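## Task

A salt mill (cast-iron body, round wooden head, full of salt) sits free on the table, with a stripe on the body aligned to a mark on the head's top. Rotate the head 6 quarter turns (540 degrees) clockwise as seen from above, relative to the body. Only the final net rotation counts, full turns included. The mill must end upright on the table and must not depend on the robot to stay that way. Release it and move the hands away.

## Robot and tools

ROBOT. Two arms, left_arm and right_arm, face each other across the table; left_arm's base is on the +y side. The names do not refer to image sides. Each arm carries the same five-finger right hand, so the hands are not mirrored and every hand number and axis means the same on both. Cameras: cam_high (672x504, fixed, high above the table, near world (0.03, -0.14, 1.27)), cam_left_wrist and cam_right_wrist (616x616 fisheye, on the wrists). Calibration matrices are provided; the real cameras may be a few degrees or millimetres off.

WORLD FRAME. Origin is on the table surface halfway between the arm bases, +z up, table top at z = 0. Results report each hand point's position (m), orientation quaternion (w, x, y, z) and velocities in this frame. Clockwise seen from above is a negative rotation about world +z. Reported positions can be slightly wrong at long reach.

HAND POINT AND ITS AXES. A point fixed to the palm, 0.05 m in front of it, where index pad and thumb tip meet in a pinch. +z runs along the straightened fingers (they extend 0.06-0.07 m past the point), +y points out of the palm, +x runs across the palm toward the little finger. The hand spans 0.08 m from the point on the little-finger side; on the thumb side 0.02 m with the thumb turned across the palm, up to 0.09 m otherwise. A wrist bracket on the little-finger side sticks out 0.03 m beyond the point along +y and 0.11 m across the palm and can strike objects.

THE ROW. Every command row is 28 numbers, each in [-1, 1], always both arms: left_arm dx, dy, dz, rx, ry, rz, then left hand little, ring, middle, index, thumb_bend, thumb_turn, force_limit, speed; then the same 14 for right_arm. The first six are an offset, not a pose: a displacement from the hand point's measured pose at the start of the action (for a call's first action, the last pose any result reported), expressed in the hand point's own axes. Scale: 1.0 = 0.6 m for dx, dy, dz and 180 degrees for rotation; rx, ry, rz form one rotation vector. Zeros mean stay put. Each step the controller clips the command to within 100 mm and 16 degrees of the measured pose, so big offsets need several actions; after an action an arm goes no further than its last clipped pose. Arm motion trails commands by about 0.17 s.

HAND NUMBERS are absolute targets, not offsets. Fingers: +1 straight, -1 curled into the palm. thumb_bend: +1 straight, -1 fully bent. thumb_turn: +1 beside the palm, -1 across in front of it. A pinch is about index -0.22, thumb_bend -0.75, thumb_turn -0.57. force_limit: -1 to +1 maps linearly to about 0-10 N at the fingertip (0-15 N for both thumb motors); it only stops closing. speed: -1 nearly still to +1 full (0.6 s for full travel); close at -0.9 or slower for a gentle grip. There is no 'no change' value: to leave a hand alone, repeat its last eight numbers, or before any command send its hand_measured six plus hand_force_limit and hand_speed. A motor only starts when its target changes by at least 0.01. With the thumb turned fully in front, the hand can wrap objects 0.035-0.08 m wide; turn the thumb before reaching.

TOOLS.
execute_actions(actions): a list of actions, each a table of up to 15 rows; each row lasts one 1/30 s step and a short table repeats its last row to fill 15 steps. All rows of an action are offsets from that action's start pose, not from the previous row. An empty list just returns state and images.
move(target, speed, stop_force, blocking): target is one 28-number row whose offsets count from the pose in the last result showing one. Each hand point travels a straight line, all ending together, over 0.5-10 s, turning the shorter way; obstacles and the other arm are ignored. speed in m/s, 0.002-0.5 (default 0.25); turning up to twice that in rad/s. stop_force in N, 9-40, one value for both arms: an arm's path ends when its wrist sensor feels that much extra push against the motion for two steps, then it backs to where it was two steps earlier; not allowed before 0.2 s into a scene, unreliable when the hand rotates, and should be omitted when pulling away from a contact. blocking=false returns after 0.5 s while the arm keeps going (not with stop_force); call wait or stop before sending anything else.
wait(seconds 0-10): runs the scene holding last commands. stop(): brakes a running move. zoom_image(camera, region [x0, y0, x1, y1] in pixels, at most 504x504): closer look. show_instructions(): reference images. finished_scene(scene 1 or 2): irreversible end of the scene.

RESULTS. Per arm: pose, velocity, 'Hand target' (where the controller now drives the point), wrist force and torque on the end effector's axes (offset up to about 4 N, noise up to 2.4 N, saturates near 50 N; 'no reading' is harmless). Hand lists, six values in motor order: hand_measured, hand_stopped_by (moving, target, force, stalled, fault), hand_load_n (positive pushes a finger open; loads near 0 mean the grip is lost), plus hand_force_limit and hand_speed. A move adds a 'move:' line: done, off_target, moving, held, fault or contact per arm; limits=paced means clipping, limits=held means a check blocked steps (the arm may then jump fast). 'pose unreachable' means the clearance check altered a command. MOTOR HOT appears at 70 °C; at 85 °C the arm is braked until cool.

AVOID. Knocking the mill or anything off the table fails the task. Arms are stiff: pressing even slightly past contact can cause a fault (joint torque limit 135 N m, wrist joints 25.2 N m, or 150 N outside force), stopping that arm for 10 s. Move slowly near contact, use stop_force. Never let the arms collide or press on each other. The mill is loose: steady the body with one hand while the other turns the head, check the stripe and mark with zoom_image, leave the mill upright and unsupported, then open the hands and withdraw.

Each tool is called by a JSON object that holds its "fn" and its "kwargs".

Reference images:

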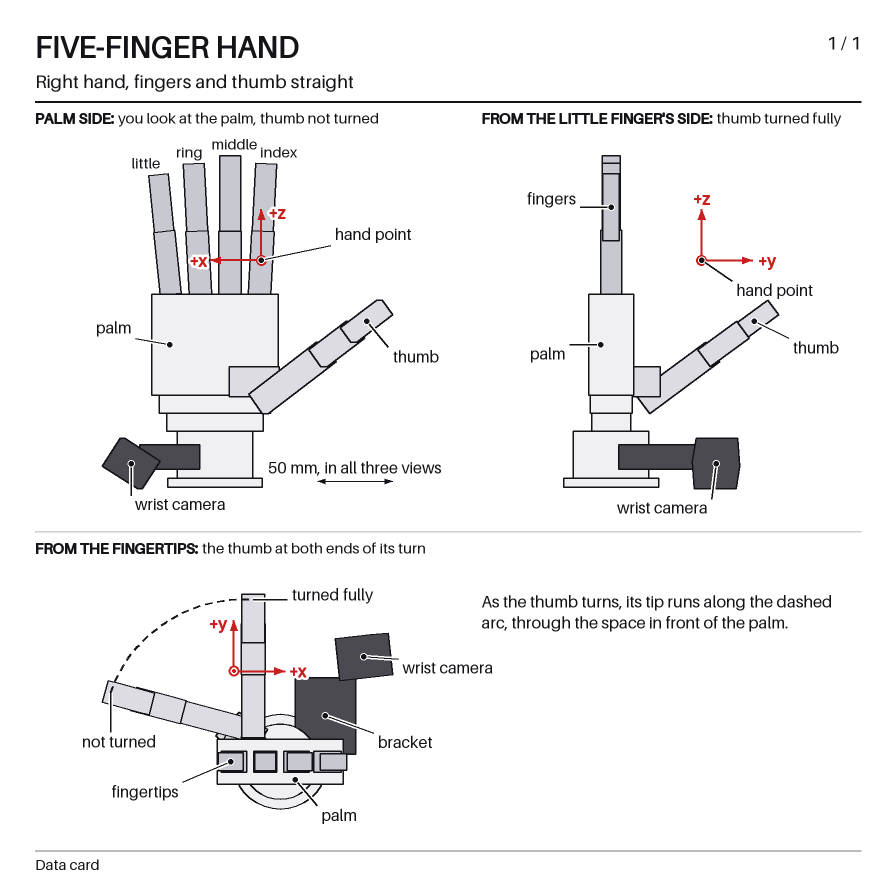

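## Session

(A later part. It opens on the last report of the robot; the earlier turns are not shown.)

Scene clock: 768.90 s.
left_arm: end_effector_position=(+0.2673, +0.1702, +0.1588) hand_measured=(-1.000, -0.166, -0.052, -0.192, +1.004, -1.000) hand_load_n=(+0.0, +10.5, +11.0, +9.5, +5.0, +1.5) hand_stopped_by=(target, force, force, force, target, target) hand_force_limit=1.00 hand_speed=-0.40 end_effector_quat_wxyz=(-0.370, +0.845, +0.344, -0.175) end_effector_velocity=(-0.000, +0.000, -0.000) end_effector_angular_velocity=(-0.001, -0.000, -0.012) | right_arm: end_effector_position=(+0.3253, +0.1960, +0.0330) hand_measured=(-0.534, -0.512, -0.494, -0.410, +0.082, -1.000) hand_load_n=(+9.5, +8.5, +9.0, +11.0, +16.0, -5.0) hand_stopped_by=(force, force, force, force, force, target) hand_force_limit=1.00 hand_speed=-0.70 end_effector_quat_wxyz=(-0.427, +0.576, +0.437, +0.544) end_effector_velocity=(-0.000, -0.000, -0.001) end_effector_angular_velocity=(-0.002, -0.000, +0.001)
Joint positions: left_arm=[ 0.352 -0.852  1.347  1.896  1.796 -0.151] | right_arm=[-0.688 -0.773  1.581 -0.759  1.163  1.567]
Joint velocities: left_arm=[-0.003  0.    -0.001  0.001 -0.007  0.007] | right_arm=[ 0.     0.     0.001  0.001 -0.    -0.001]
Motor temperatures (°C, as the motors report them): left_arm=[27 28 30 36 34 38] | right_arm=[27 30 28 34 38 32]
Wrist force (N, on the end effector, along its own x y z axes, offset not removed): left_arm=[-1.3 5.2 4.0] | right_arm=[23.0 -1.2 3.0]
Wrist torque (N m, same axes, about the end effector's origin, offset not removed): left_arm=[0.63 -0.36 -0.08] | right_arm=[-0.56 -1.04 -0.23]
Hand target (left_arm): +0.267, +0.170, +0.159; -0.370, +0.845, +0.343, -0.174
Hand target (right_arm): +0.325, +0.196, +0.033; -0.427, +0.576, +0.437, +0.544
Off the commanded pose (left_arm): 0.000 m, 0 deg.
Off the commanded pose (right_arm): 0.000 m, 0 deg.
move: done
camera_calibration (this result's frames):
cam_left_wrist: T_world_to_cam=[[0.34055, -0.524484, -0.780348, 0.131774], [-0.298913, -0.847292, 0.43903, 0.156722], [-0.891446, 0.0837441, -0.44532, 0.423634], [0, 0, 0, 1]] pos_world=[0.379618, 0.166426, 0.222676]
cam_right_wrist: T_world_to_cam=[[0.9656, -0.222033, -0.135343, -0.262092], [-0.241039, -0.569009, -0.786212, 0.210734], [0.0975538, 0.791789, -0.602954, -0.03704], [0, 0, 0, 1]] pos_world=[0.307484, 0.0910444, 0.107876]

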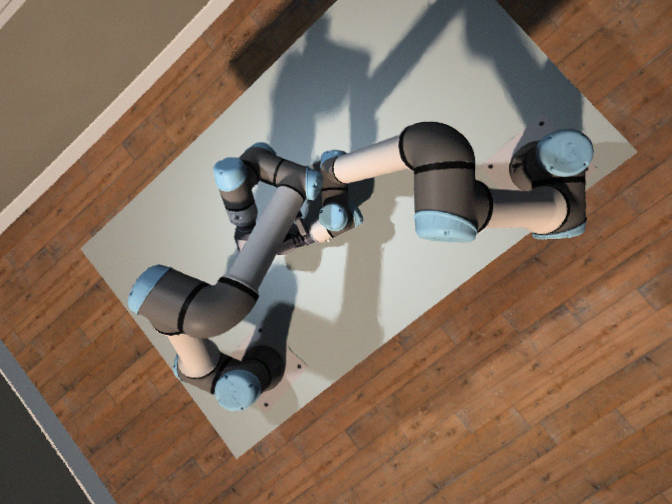

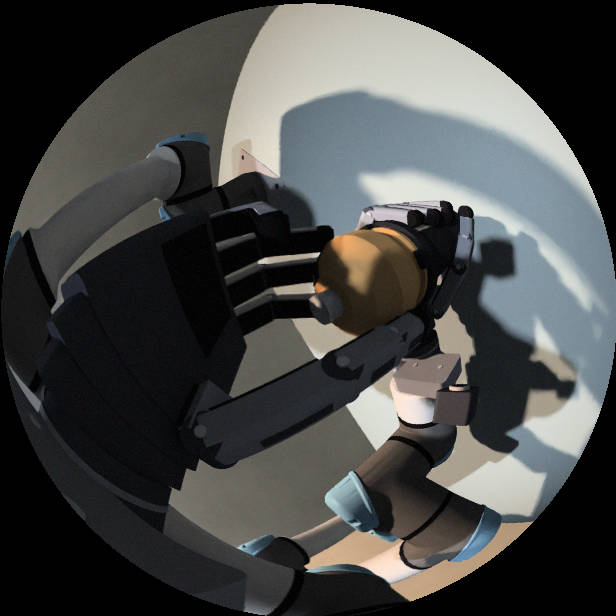

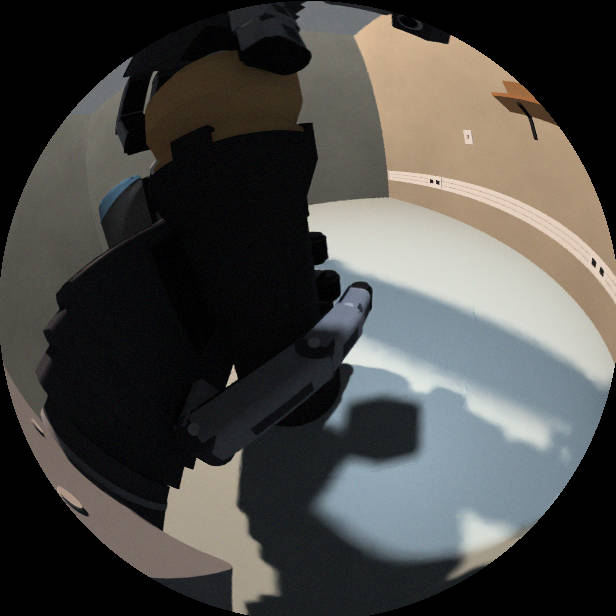

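{"fn": "move", "kwargs": {"target": [0.0246,-0.0088,0.0093,0.0068,0.1243,0.1108,-1,-0.85,-0.9,-0.8,1,-1,1,-0.4,0,0,0,0,0,0,-1,-1,-1,-0.98,-1,-1,1,-0.7], "speed": 0.25}}

Scene clock: 841.87 s.
left_arm: end_effector_position=(+0.2723, +0.1861, +0.1585) hand_measured=(-1.000, -0.166, -0.052, -0.192, +1.004, -1.000) hand_load_n=(+0.0, +9.0, +9.5, +9.0, +5.5, +3.0) hand_stopped_by=(target, force, force, force, target, target) hand_force_limit=1.00 hand_speed=-0.40 end_effector_quat_wxyz=(-0.403, +0.905, +0.114, -0.073) end_effector_velocity=(+0.000, +0.001, +0.000) end_effector_angular_velocity=(+0.001, +0.001, -0.010) | right_arm: end_effector_position=(+0.3253, +0.1960, +0.0330) hand_measured=(-0.534, -0.512, -0.494, -0.410, +0.082, -1.000) hand_load_n=(+10.0, +9.0, +9.5, +11.0, +16.0, -5.0) hand_stopped_by=(force, force, force, force, force, target) hand_force_limit=1.00 hand_speed=-0.70 end_effector_quat_wxyz=(-0.427, +0.576, +0.437, +0.544) end_effector_velocity=(+0.000, -0.000, +0.000) end_effector_angular_velocity=(+0.000, +0.000, -0.000)
Joint positions: left_arm=[ 0.239 -0.857  1.362  1.907  1.492  0.125] | right_arm=[-0.688 -0.773  1.581 -0.759  1.163  1.567]
Joint velocities: left_arm=[-0.002 -0.001  0.002 -0.    -0.006  0.006] | right_arm=[-0. -0.  0.  0.  0.  0.]
Motor temperatures (°C, as the motors report them): left_arm=[27 28 30 36 34 38] | right_arm=[27 30 28 34 38 32]
Wrist force (N, on the end effector, along its own x y z axes, offset not removed): left_arm=[-7.9 0.4 -4.1] | right_arm=[22.0 1.0 11.4]
Wrist torque (N m, same axes, about the end effector's origin, offset not removed): left_arm=[0.14 0.00 -0.08] | right_arm=[-1.16 -1.56 -0.03]
Hand target (left_arm): +0.272, +0.186, +0.158; -0.403, +0.905, +0.113, -0.073
Hand target (right_arm): +0.325, +0.196, +0.033; -0.427, +0.576, +0.437, +0.544
Off the commanded pose (left_arm): 0.000 m, 0 deg.
Off the commanded pose (right_arm): 0.000 m, 0 deg.
move: done
camera_calibration (this result's frames):
cam_left_wrist: T_world_to_cam=[[0.0333375, -0.623886, -0.780804, 0.240403], [-0.681883, -0.585367, 0.438612, 0.227446], [-0.730701, 0.517795, -0.444932, 0.301934], [0, 0, 0, 1]] pos_world=[0.367701, 0.126784, 0.222287]
cam_right_wrist: T_world_to_cam=[[0.965599, -0.222025, -0.135362, -0.26209], [-0.24105, -0.569007, -0.78621, 0.210736], [0.0975365, 0.791793, -0.602952, -0.0370365], [0, 0, 0, 1]] pos_world=[0.307484, 0.091045, 0.107875]

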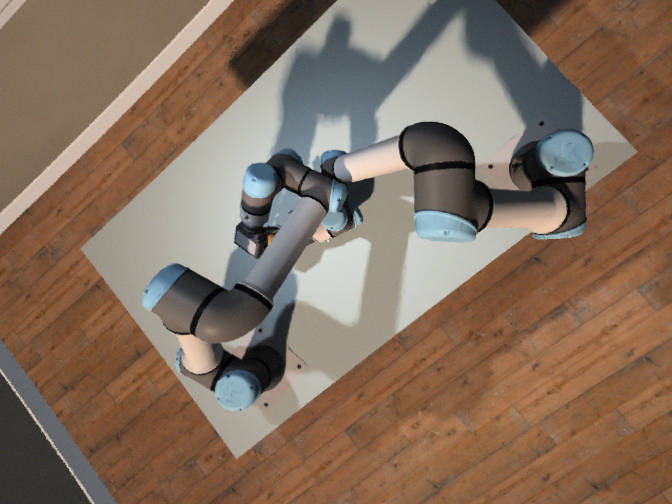

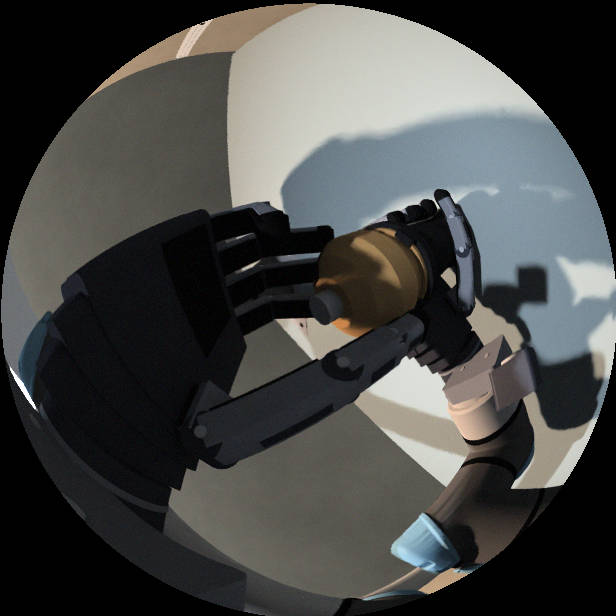

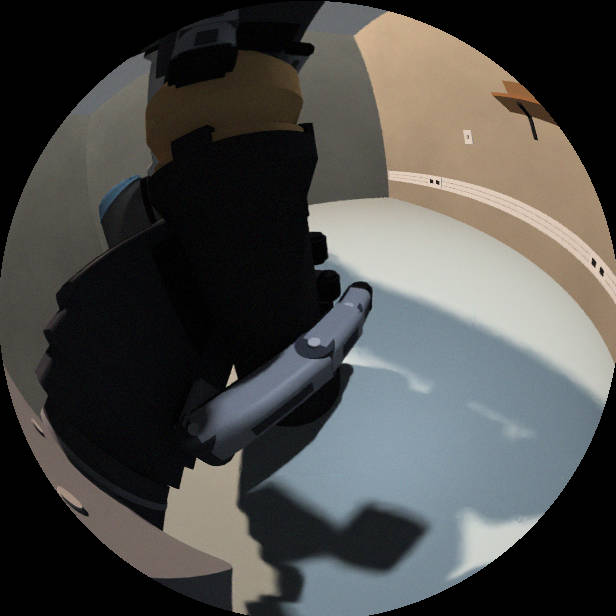

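{"fn": "move", "kwargs": {"target": [0.0227,-0.0092,0.0089,0.0068,0.1260,0.1121,-1,-0.85,-0.9,-0.8,1,-1,1,-0.4,0,0,0,0,0,0,-1,-1,-1,-0.98,-1,-1,1,-0.7], "speed": 0.3}}

Scene clock: 856.17 s.
left_arm: end_effector_position=(+0.2834, +0.1972, +0.1585) hand_measured=(-1.000, -0.166, -0.052, -0.192, +1.004, -1.000) hand_load_n=(+0.0, +11.0, +11.0, +9.0, +5.0, +0.0) hand_stopped_by=(target, force, force, force, target, target) hand_force_limit=1.00 hand_speed=-0.40 end_effector_quat_wxyz=(-0.408, +0.903, -0.127, +0.035) end_effector_velocity=(+0.000, +0.000, -0.001) end_effector_angular_velocity=(-0.001, +0.001, -0.012) | right_arm: end_effector_position=(+0.3253, +0.1960, +0.0330) hand_measured=(-0.534, -0.512, -0.494, -0.410, +0.082, -1.000) hand_load_n=(+9.0, +8.0, +9.0, +10.5, +16.0, -5.0) hand_stopped_by=(force, force, force, force, force, target) hand_force_limit=1.00 hand_speed=-0.70 end_effector_quat_wxyz=(-0.427, +0.576, +0.437, +0.544) end_effector_velocity=(-0.000, +0.000, +0.000) end_effector_angular_velocity=(+0.000, -0.001, -0.000)
Joint positions: left_arm=[ 0.119 -0.913  1.449  1.81   1.194  0.413] | right_arm=[-0.688 -0.773  1.581 -0.759  1.163  1.567]
Joint velocities: left_arm=[-0.002 -0.002  0.004 -0.006 -0.006  0.008] | right_arm=[ 0.001 -0.    -0.    -0.     0.001 -0.001]
Motor temperatures (°C, as the motors report them): left_arm=[27 28 30 36 34 38] | right_arm=[27 30 28 34 38 32]
Wrist force (N, on the end effector, along its own x y z axes, offset not removed): left_arm=[0.7 3.0 -1.6] | right_arm=[22.7 -2.3 0.5]
Wrist torque (N m, same axes, about the end effector's origin, offset not removed): left_arm=[0.63 -0.14 -0.21] | right_arm=[-0.83 -0.89 -0.48]
Hand target (left_arm): +0.283, +0.197, +0.158; -0.408, +0.903, -0.127, +0.035
Hand target (right_arm): +0.325, +0.196, +0.033; -0.427, +0.576, +0.437, +0.544
Off the commanded pose (left_arm): 0.000 m, 0 deg.
Off the commanded pose (right_arm): 0.000 m, 0 deg.
move: done
camera_calibration (this result's frames):
cam_left_wrist: T_world_to_cam=[[-0.285757, -0.554895, -0.781303, 0.323875], [-0.884327, -0.161415, 0.438077, 0.215387], [-0.369201, 0.816111, -0.444583, 0.143017], [0, 0, 0, 1]] pos_world=[0.335824, 0.0977654, 0.222271]
cam_right_wrist: T_world_to_cam=[[0.965602, -0.222023, -0.135343, -0.26209], [-0.241033, -0.569012, -0.786212, 0.210733], [0.0975448, 0.79179, -0.602954, -0.0370386], [0, 0, 0, 1]] pos_world=[0.307481, 0.0910462, 0.107876]

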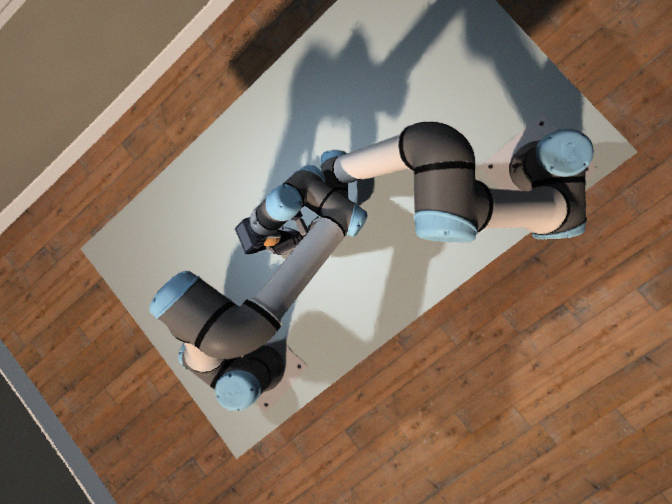

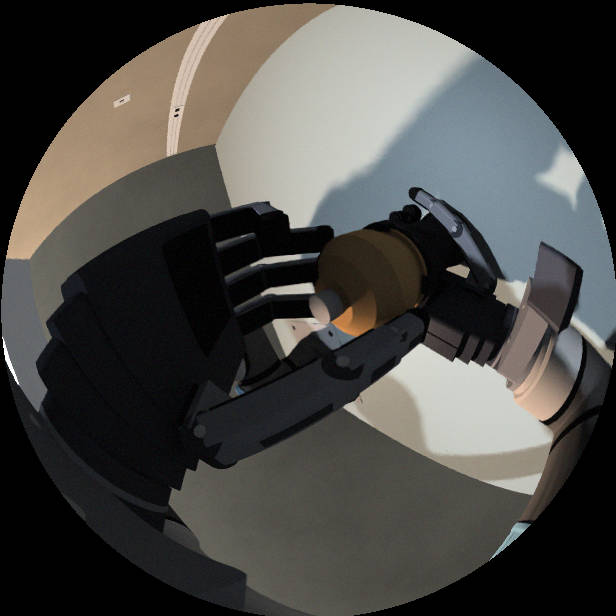

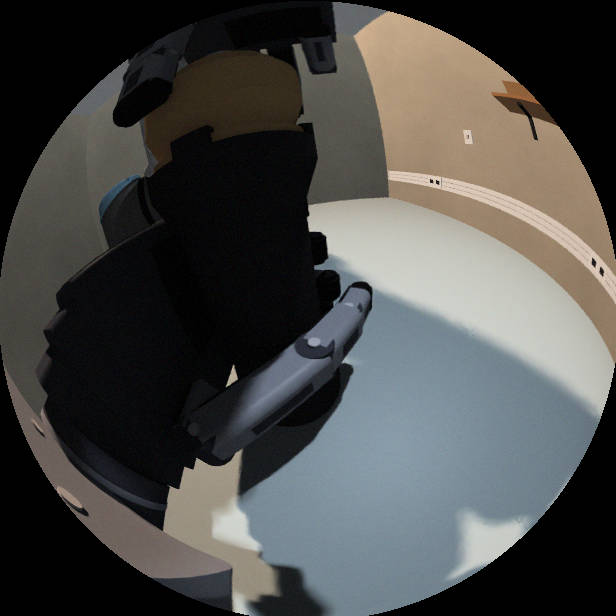

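{"fn": "move", "kwargs": {"target": [0.0240,-0.0095,0.0092,0.0068,0.1253,0.1114,-1,-0.85,-0.9,-0.8,1,-1,1,-0.4,0,0,0,0,0,0,-1,-1,-1,-0.98,-1,-1,1,-0.7], "speed": 0.4}}

Scene clock: 870.07 s.
left_arm: end_effector_position=(+0.2994, +0.2012, +0.1585) hand_measured=(-1.000, -0.166, -0.052, -0.192, +1.004, -1.000) hand_load_n=(+0.0, +10.5, +11.0, +9.0, +5.0, +0.0) hand_stopped_by=(target, force, force, force, target, target) hand_force_limit=1.00 hand_speed=-0.40 end_effector_quat_wxyz=(-0.386, +0.839, -0.357, +0.140) end_effector_velocity=(+0.000, +0.000, -0.001) end_effector_angular_velocity=(-0.002, +0.002, -0.011) | right_arm: end_effector_position=(+0.3253, +0.1960, +0.0330) hand_measured=(-0.534, -0.512, -0.494, -0.410, +0.082, -1.000) hand_load_n=(+9.0, +8.0, +9.0, +10.5, +16.5, -5.0) hand_stopped_by=(force, force, force, force, force, target) hand_force_limit=1.00 hand_speed=-0.70 end_effector_quat_wxyz=(-0.427, +0.576, +0.437, +0.544) end_effector_velocity=(-0.000, +0.000, +0.001) end_effector_angular_velocity=(+0.002, -0.001, +0.001)
Joint positions: left_arm=[ 0.012 -1.012  1.578  1.596  0.925  0.786] | right_arm=[-0.688 -0.773  1.581 -0.759  1.163  1.567]
Joint velocities: left_arm=[-0.001 -0.003  0.003 -0.009 -0.003  0.013] | right_arm=[ 0.001 -0.     0.    -0.002  0.    -0.   ]
Motor temperatures (°C, as the motors report them): left_arm=[27 28 30 36 34 38] | right_arm=[27 30 28 34 38 32]
Wrist force (N, on the end effector, along its own x y z axes, offset not removed): left_arm=[3.2 4.6 -0.5] | right_arm=[23.9 -1.0 2.5]
Wrist torque (N m, same axes, about the end effector's origin, offset not removed): left_arm=[0.40 -0.44 -0.05] | right_arm=[-0.79 -1.21 -0.33]
Hand target (left_arm): +0.299, +0.201, +0.158; -0.386, +0.839, -0.358, +0.140
Hand target (right_arm): +0.325, +0.196, +0.033; -0.427, +0.576, +0.437, +0.544
Off the commanded pose (left_arm): 0.000 m, 0 deg.
Off the commanded pose (right_arm): 0.000 m, 0 deg.
move: done
camera_calibration (this result's frames):
cam_left_wrist: T_world_to_cam=[[-0.525162, -0.335675, -0.782002, 0.358369], [-0.846136, 0.304091, 0.437701, 0.125168], [0.0908745, 0.891544, -0.443724, -0.00743984], [0, 0, 0, 1]] pos_world=[0.294787, 0.0888659, 0.222157]
cam_right_wrist: T_world_to_cam=[[0.965599, -0.222023, -0.135366, -0.262088], [-0.241051, -0.569007, -0.786209, 0.210736], [0.0975318, 0.791793, -0.602952, -0.037036], [0, 0, 0, 1]] pos_world=[0.307482, 0.091046, 0.107874]

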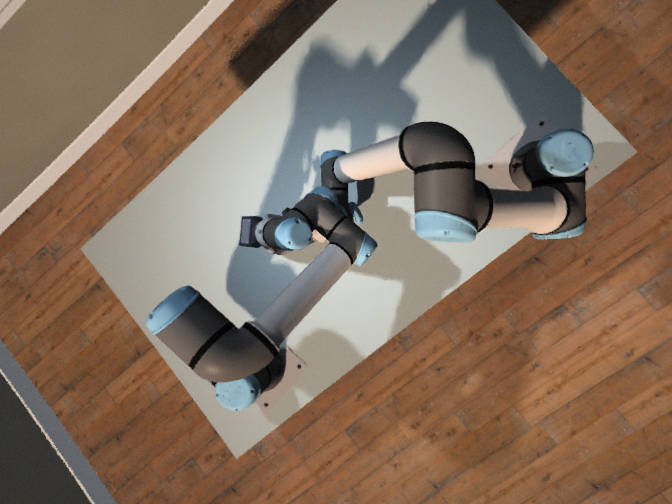

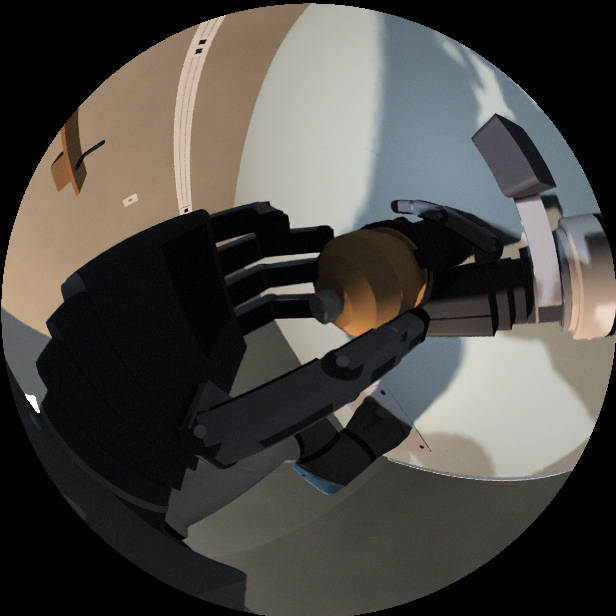

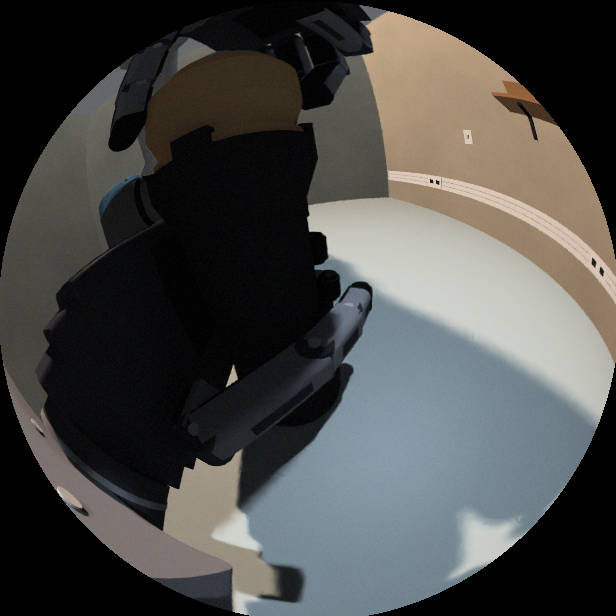

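{"fn": "move", "kwargs": {"target": [0.0242,-0.0094,0.0092,0.0064,0.1254,0.1112,-1,-0.85,-0.9,-0.8,1,-1,1,-0.4,0,0,0,0,0,0,-1,-1,-1,-0.98,-1,-1,1,-0.7], "speed": 0.4}}

Scene clock: 877.47 s.
left_arm: end_effector_position=(+0.3153, +0.1965, +0.1584) hand_measured=(-1.000, -0.166, -0.052, -0.192, +1.004, -1.000) hand_load_n=(+0.0, +9.5, +10.0, +10.0, +5.5, -0.5) hand_stopped_by=(target, force, force, force, target, target) hand_force_limit=1.00 hand_speed=-0.40 end_effector_quat_wxyz=(-0.336, +0.717, -0.563, +0.236) end_effector_velocity=(+0.000, +0.000, +0.000) end_effector_angular_velocity=(-0.004, +0.005, -0.009) | right_arm: end_effector_position=(+0.3253, +0.1960, +0.0330) hand_measured=(-0.534, -0.512, -0.494, -0.410, +0.082, -1.000) hand_load_n=(+9.0, +8.0, +9.0, +10.5, +16.5, -5.0) hand_stopped_by=(force, force, force, force, force, target) hand_force_limit=1.00 hand_speed=-0.70 end_effector_quat_wxyz=(-0.427, +0.576, +0.437, +0.544) end_effector_velocity=(+0.001, -0.001, +0.000) end_effector_angular_velocity=(+0.000, -0.002, -0.003)
Joint positions: left_arm=[-0.061 -1.16   1.707  1.226  0.743  1.353] | right_arm=[-0.688 -0.773  1.581 -0.759  1.163  1.567]
Joint velocities: left_arm=[ 0.003 -0.007  0.002 -0.012  0.003  0.019] | right_arm=[-0.001 -0.    -0.    -0.001  0.001 -0.001]
Motor temperatures (°C, as the motors report them): left_arm=[27 28 30 36 34 38] | right_arm=[27 30 28 34 38 32]
Wrist force (N, on the end effector, along its own x y z axes, offset not removed): left_arm=[0.5 -2.5 -3.4] | right_arm=[25.5 1.8 0.5]
Wrist torque (N m, same axes, about the end effector's origin, offset not removed): left_arm=[0.25 0.02 -0.33] | right_arm=[-0.35 -1.43 -0.22]
Hand target (left_arm): +0.315, +0.197, +0.158; -0.336, +0.717, -0.563, +0.236
Hand target (right_arm): +0.325, +0.196, +0.033; -0.427, +0.576, +0.437, +0.544
Off the commanded pose (left_arm): 0.000 m, 0 deg.
Off the commanded pose (right_arm): 0.000 m, 0 deg.
move: done
camera_calibration (this result's frames):
cam_left_wrist: T_world_to_cam=[[-0.622579, -0.0266195, -0.782104, 0.335066], [-0.57905, 0.687947, 0.437527, -0.0195641], [0.5264, 0.725272, -0.443716, -0.109373], [0, 0, 0, 1]] pos_world=[0.25485, 0.101703, 0.222086]
cam_right_wrist: T_world_to_cam=[[0.965603, -0.222022, -0.135343, -0.26209], [-0.241033, -0.569012, -0.786212, 0.210733], [0.0975447, 0.79179, -0.602954, -0.0370386], [0, 0, 0, 1]] pos_world=[0.307481, 0.0910463, 0.107876]

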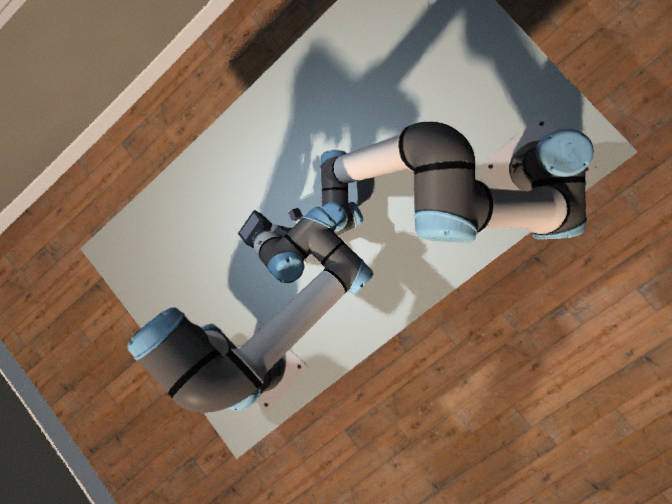

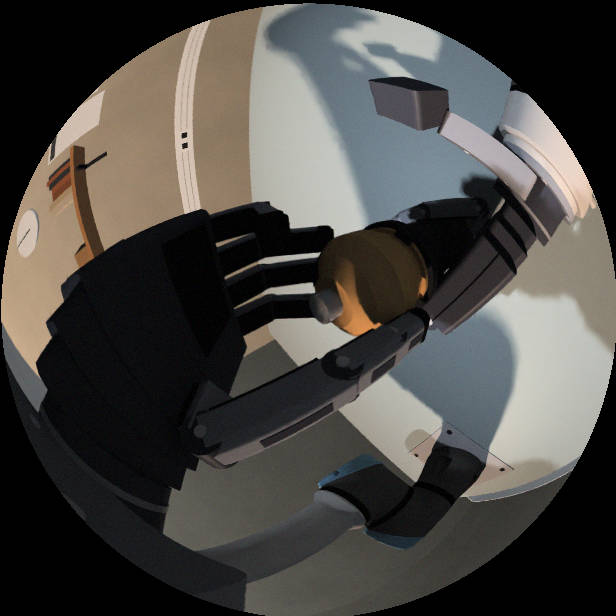

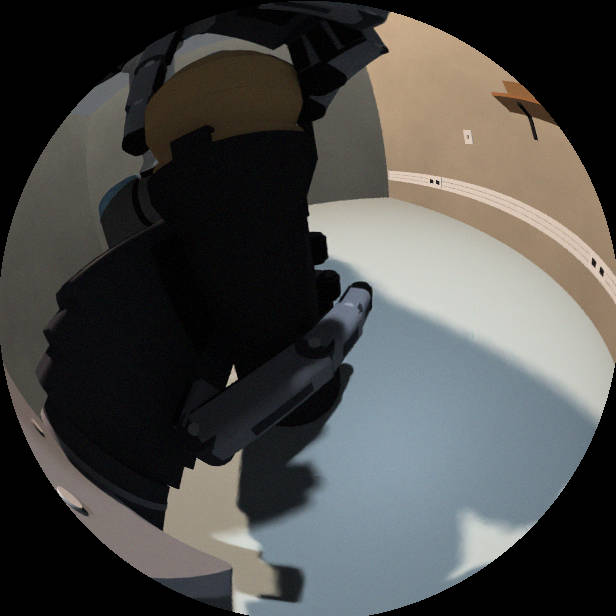

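ψ≈‑345°. Continue.

{"fn": "move", "kwargs": {"target": [0.0240,-0.0097,0.0091,0.0064,0.1254,0.1112,-1,-0.85,-0.9,-0.8,1,-1,1,-0.4,0,0,0,0,0,0,-1,-1,-1,-0.98,-1,-1,1,-0.7], "speed": 0.4}}

{"fn": "zoom_image", "kwargs": {"camera": "cam_left_wrist", "region": [270, 200, 450, 360]}}

Scene clock: 883.03 s.
left_arm: end_effector_position=(+0.3267, +0.1846, +0.1584) hand_measured=(-1.000, -0.166, -0.052, -0.192, +1.004, -1.000) hand_load_n=(+0.0, +9.0, +9.5, +10.5, +5.5, -1.5) hand_stopped_by=(target, force, force, force, target, target) hand_force_limit=1.00 hand_speed=-0.40 end_effector_quat_wxyz=(-0.263, +0.546, -0.730, +0.315) end_effector_velocity=(-0.000, +0.000, -0.001) end_effector_angular_velocity=(-0.000, +0.004, -0.010) | right_arm: end_effector_position=(+0.3253, +0.1960, +0.0330) hand_measured=(-0.534, -0.512, -0.494, -0.410, +0.082, -1.000) hand_load_n=(+8.5, +7.5, +8.5, +10.5, +16.5, -5.0) hand_stopped_by=(force, force, force, force, force, target) hand_force_limit=1.00 hand_speed=-0.70 end_effector_quat_wxyz=(-0.427, +0.576, +0.437, +0.544) end_effector_velocity=(-0.001, +0.000, +0.000) end_effector_angular_velocity=(+0.001, -0.001, +0.001)
Joint positions: left_arm=[-0.065 -1.372  1.837  0.746  0.787  2.114] | right_arm=[-0.688 -0.773  1.581 -0.759  1.163  1.567]
Joint velocities: left_arm=[ 0.003 -0.005  0.003 -0.009  0.008  0.015] | right_arm=[ 0.    -0.     0.001 -0.002 -0.001 -0.001]
Motor temperatures (°C, as the motors report them): left_arm=[27 28 30 36 34 38] | right_arm=[27 30 28 34 38 32]
Wrist force (N, on the end effector, along its own x y z axes, offset not removed): left_arm=[4.8 -1.7 -4.4] | right_arm=[24.7 0.7 2.8]
Wrist torque (N m, same axes, about the end effector's origin, offset not removed): left_arm=[0.59 -0.27 -0.34] | right_arm=[-0.69 -1.39 -0.14]
Hand target (left_arm): +0.327, +0.185, +0.158; +0.263, -0.546, +0.730, -0.315
Hand target (right_arm): +0.325, +0.196, +0.033; -0.427, +0.576, +0.437, +0.544
Off the commanded pose (left_arm): 0.000 m, 0 deg.
Off the commanded pose (right_arm): 0.000 m, 0 deg.
move: done
camera_calibration (this result's frames):
cam_left_wrist: T_world_to_cam=[[-0.551804, 0.28969, -0.782043, 0.260355], [-0.155208, 0.885677, 0.437593, -0.179788], [0.819404, 0.362845, -0.443758, -0.135542], [0, 0, 0, 1]] pos_world=[0.226824, 0.132993, 0.222135]
cam_right_wrist: T_world_to_cam=[[0.965599, -0.222023, -0.135371, -0.262087], [-0.241055, -0.569006, -0.786209, 0.210737], [0.0975297, 0.791794, -0.602951, -0.0370356], [0, 0, 0, 1]] pos_world=[0.307482, 0.0910459, 0.107874]

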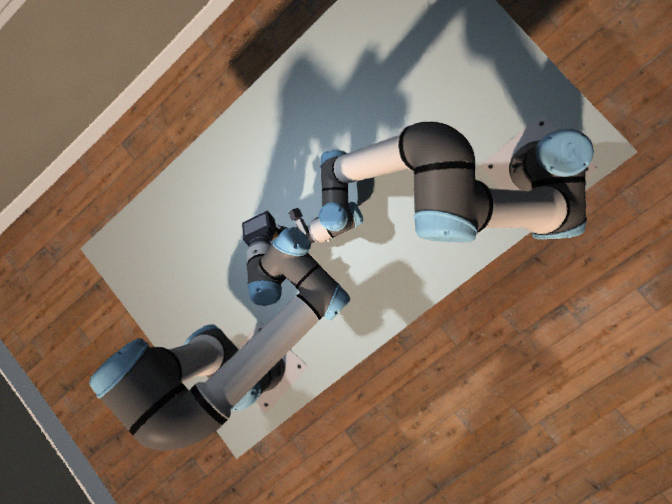

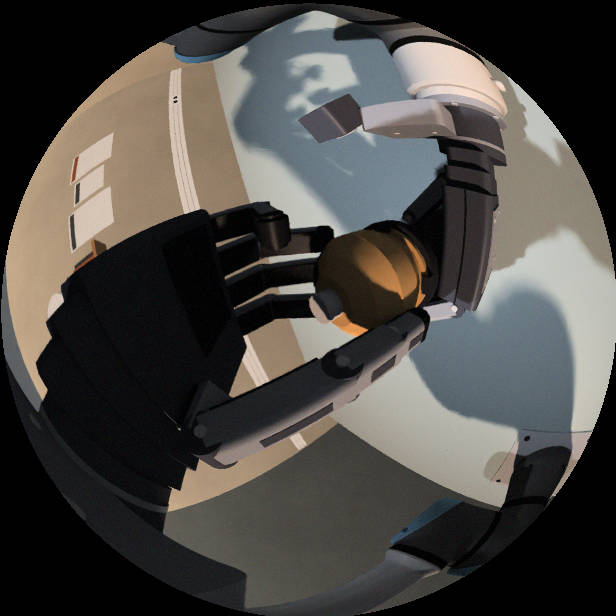

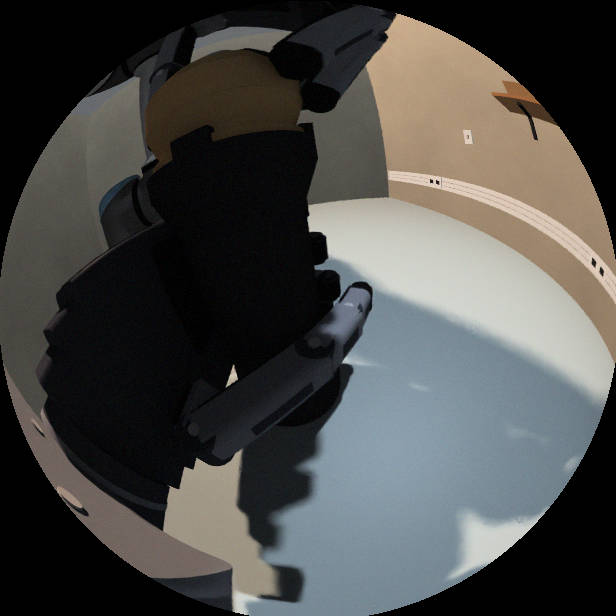

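Region (270, 200, 450, 360) of cam_left_wrist's 616x616 image, scaled by 2.800, with more detail than that image has.

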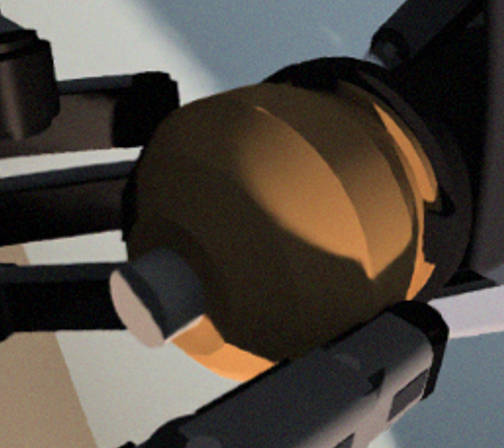

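{"fn": "move", "kwargs": {"target": [0.0283,-0.0101,0.0097,0.0074,0.1433,0.1270,-1,-0.85,-0.9,-0.8,1,-1,1,-0.4,0,0,0,0,0,0,-1,-1,-1,-0.98,-1,-1,1,-0.7], "speed": 0.4}}

Scene clock: 892.00 s.
left_arm: end_effector_position=(+0.3302, +0.1660, +0.1583) hand_measured=(-1.000, -0.166, -0.052, -0.192, +1.004, -1.000) hand_load_n=(+0.0, +8.0, +8.5, +9.0, +6.0, -3.0) hand_stopped_by=(target, force, force, force, target, target) hand_force_limit=1.00 hand_speed=-0.40 end_effector_quat_wxyz=(-0.158, +0.306, -0.859, +0.379) end_effector_velocity=(+0.000, -0.000, -0.000) end_effector_angular_velocity=(-0.001, +0.004, -0.010) | right_arm: end_effector_position=(+0.3253, +0.1960, +0.0330) hand_measured=(-0.534, -0.512, -0.494, -0.410, +0.082, -1.000) hand_load_n=(+8.0, +7.5, +8.5, +11.0, +16.5, -4.5) hand_stopped_by=(force, force, force, force, force, target) hand_force_limit=1.00 hand_speed=-0.70 end_effector_quat_wxyz=(-0.427, +0.576, +0.437, +0.544) end_effector_velocity=(+0.000, -0.000, -0.000) end_effector_angular_velocity=(-0.000, +0.000, +0.000)
Joint positions: left_arm=[ 0.067 -1.558  1.948  0.399  1.205  2.849] | right_arm=[-0.688 -0.773  1.581 -0.759  1.163  1.567]
Joint velocities: left_arm=[ 0.007 -0.001 -0.001 -0.002  0.015  0.01 ] | right_arm=[-0.    -0.     0.     0.    -0.001 -0.   ]
Motor temperatures (°C, as the motors report them): left_arm=[27 28 30 36 34 38] | right_arm=[27 30 28 34 38 32]
Wrist force (N, on the end effector, along its own x y z axes, offset not removed): left_arm=[2.4 -5.8 -9.1] | right_arm=[27.1 1.6 4.1]
Wrist torque (N m, same axes, about the end effector's origin, offset not removed): left_arm=[0.44 -0.11 -0.48] | right_arm=[-0.68 -1.30 0.33]
Hand target (left_arm): +0.330, +0.166, +0.158; +0.158, -0.305, +0.859, -0.379
Hand target (right_arm): +0.325, +0.196, +0.033; -0.427, +0.576, +0.437, +0.544
Off the commanded pose (left_arm): 0.000 m, 0 deg.
Off the commanded pose (right_arm): 0.000 m, 0 deg.
move: done
camera_calibration (this result's frames):
cam_left_wrist: T_world_to_cam=[[-0.291363, 0.550804, -0.782127, 0.138277], [0.372973, 0.818306, 0.43734, -0.325878], [0.880908, -0.164288, -0.443859, -0.0645049], [0, 0, 0, 1]] pos_world=[0.218656, 0.179907, 0.222039]
cam_right_wrist: T_world_to_cam=[[0.965602, -0.222023, -0.135349, -0.26209], [-0.241037, -0.569011, -0.786211, 0.210734], [0.0975416, 0.791791, -0.602953, -0.037038], [0, 0, 0, 1]] pos_world=[0.307482, 0.0910462, 0.107875]

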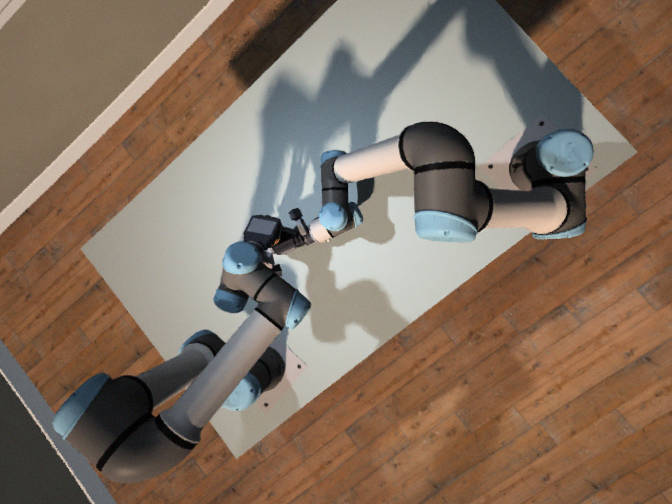

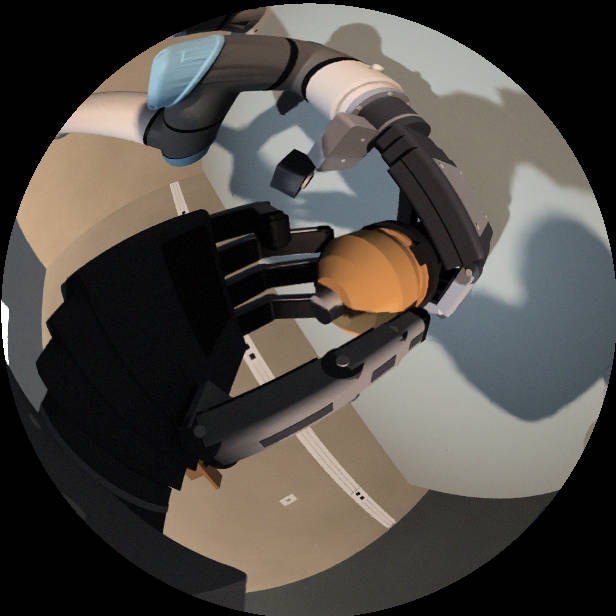

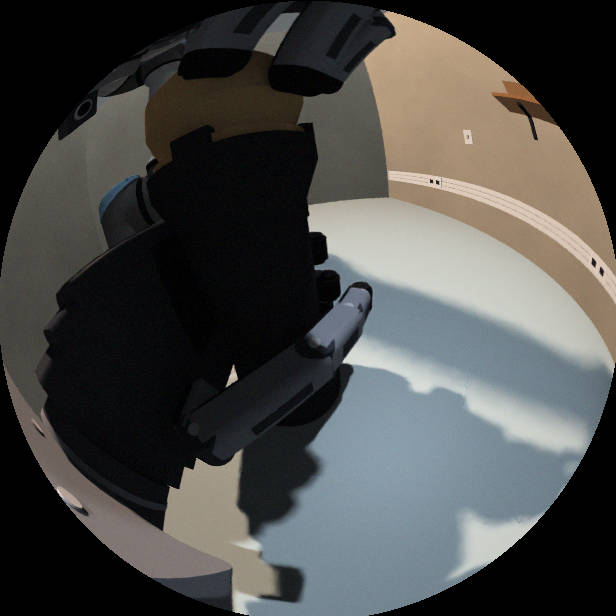

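{"fn": "zoom_image", "kwargs": {"camera": "cam_left_wrist", "region": [280, 210, 440, 350]}}

{"fn": "zoom_image", "kwargs": {"camera": "cam_right_wrist", "region": [130, 0, 400, 170]}}

Region (280, 210, 440, 350) of cam_left_wrist's 616x616 image, scaled by 3.150, with more detail than that image has; it fills the top 441 rows of this view, and the rest is white.

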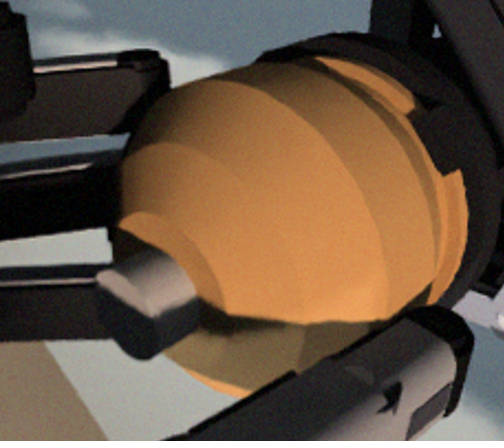

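Region (130, 0, 400, 170) of cam_right_wrist's 616x616 image, scaled by 1.867, with more detail than that image has; it fills the top 317 rows of this view, and the rest is white.

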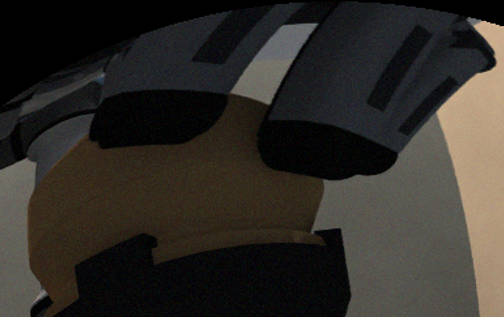

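{"fn": "move", "kwargs": {"target": [0.0280,-0.0106,0.0093,0.0074,0.1433,0.1270,-1,-0.85,-0.9,-0.8,1,-1,1,-0.4,0,0,0,0,0,0,-1,-1,-1,-0.98,-1,-1,1,-0.7], "speed": 0.4}}

{"fn": "zoom_image", "kwargs": {"camera": "cam_right_wrist", "region": [100, 0, 370, 170]}}

Scene clock: 900.70 s.
left_arm: end_effector_position=(+0.3226, +0.1486, +0.1587) hand_measured=(-1.000, -0.166, -0.052, -0.192, +1.004, -1.000) hand_load_n=(+0.0, +9.0, +9.5, +10.5, +5.5, -2.0) hand_stopped_by=(target, force, force, force, target, target) hand_force_limit=1.00 hand_speed=-0.40 end_effector_quat_wxyz=(+0.039, -0.038, +0.911, -0.409) end_effector_velocity=(-0.000, +0.000, -0.000) end_effector_angular_velocity=(+0.002, +0.003, -0.010) | right_arm: end_effector_position=(+0.3253, +0.1960, +0.0330) hand_measured=(-0.534, -0.512, -0.494, -0.410, +0.082, -1.000) hand_load_n=(+8.0, +7.0, +8.5, +11.0, +16.5, -4.5) hand_stopped_by=(force, force, force, force, force, target) hand_force_limit=1.00 hand_speed=-0.70 end_effector_quat_wxyz=(-0.427, +0.576, +0.437, +0.544) end_effector_velocity=(+0.000, -0.001, -0.001) end_effector_angular_velocity=(-0.001, +0.001, -0.001)
Joint positions: left_arm=[ 0.306 -1.523  1.904  0.373  1.824  3.426] | right_arm=[-0.688 -0.773  1.581 -0.759  1.163  1.567]
Joint velocities: left_arm=[ 0.007  0.005 -0.005  0.006  0.014  0.011] | right_arm=[-0.001 -0.     0.001  0.001  0.    -0.   ]
Motor temperatures (°C, as the motors report them): left_arm=[27 28 30 36 34 38] | right_arm=[27 30 28 34 38 32]
Wrist force (N, on the end effector, along its own x y z axes, offset not removed): left_arm=[3.1 6.6 -3.2] | right_arm=[27.6 2.8 -1.8]
Wrist torque (N m, same axes, about the end effector's origin, offset not removed): left_arm=[0.56 0.02 -0.13] | right_arm=[-0.39 -0.95 0.31]
Hand target (left_arm): +0.323, +0.149, +0.159; +0.038, -0.037, +0.911, -0.409
Hand target (right_arm): +0.325, +0.196, +0.033; -0.427, +0.576, +0.437, +0.544
Off the commanded pose (left_arm): 0.000 m, 0 deg.
Off the commanded pose (right_arm): 0.000 m, 0 deg.
move: done
camera_calibration (this result's frames):
cam_left_wrist: T_world_to_cam=[[0.0708685, 0.618763, -0.782374, 0.0190401], [0.770458, 0.464211, 0.436924, -0.384566], [0.633539, -0.633751, -0.443833, 0.0890819], [0, 0, 0, 1]] pos_world=[0.238506, 0.223194, 0.22246]
cam_right_wrist: T_world_to_cam=[[0.965599, -0.222023, -0.135371, -0.262087], [-0.241055, -0.569006, -0.786209, 0.210737], [0.0975294, 0.791794, -0.602951, -0.0370355], [0, 0, 0, 1]] pos_world=[0.307482, 0.0910459, 0.107874]

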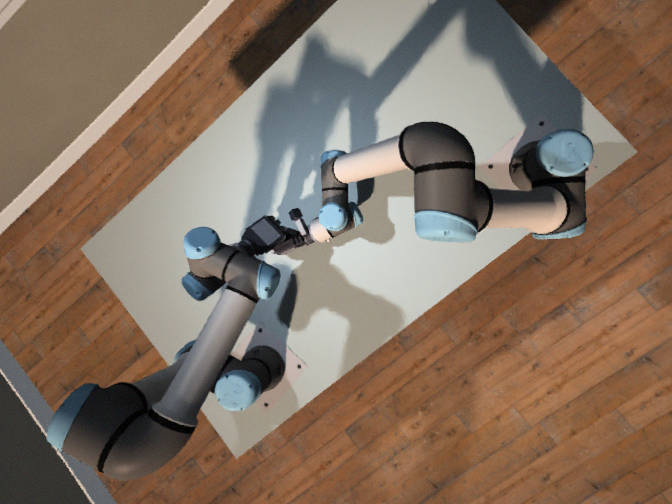

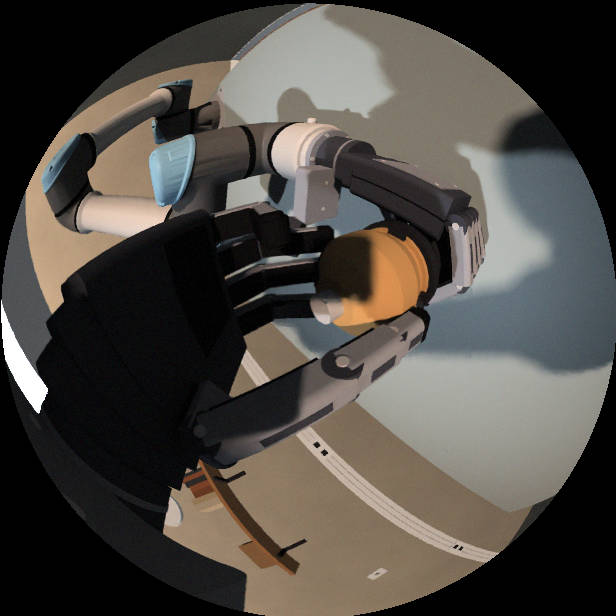

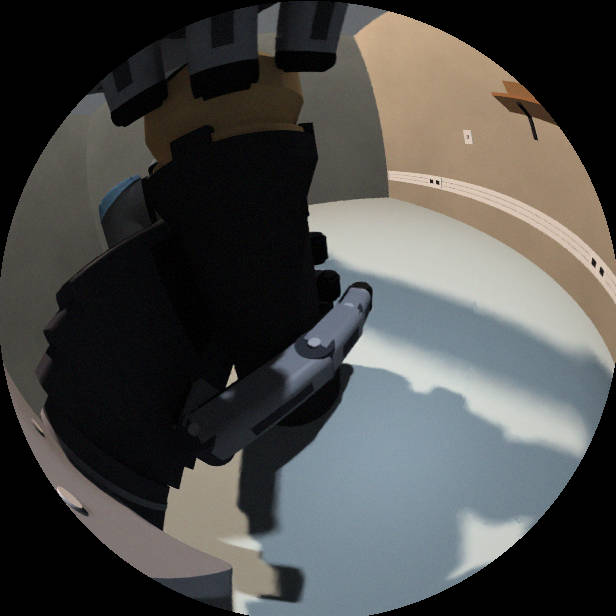

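Region (100, 0, 370, 170) of cam_right_wrist's 616x616 image, scaled by 1.867, with more detail than that image has; it fills the top 317 rows of this view, and the rest is white.

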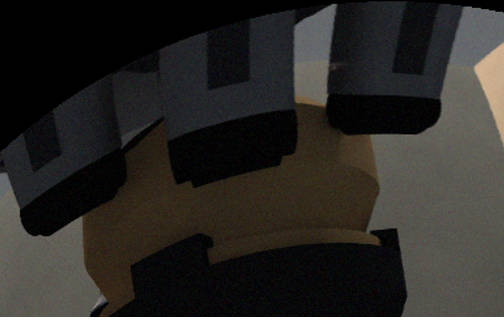

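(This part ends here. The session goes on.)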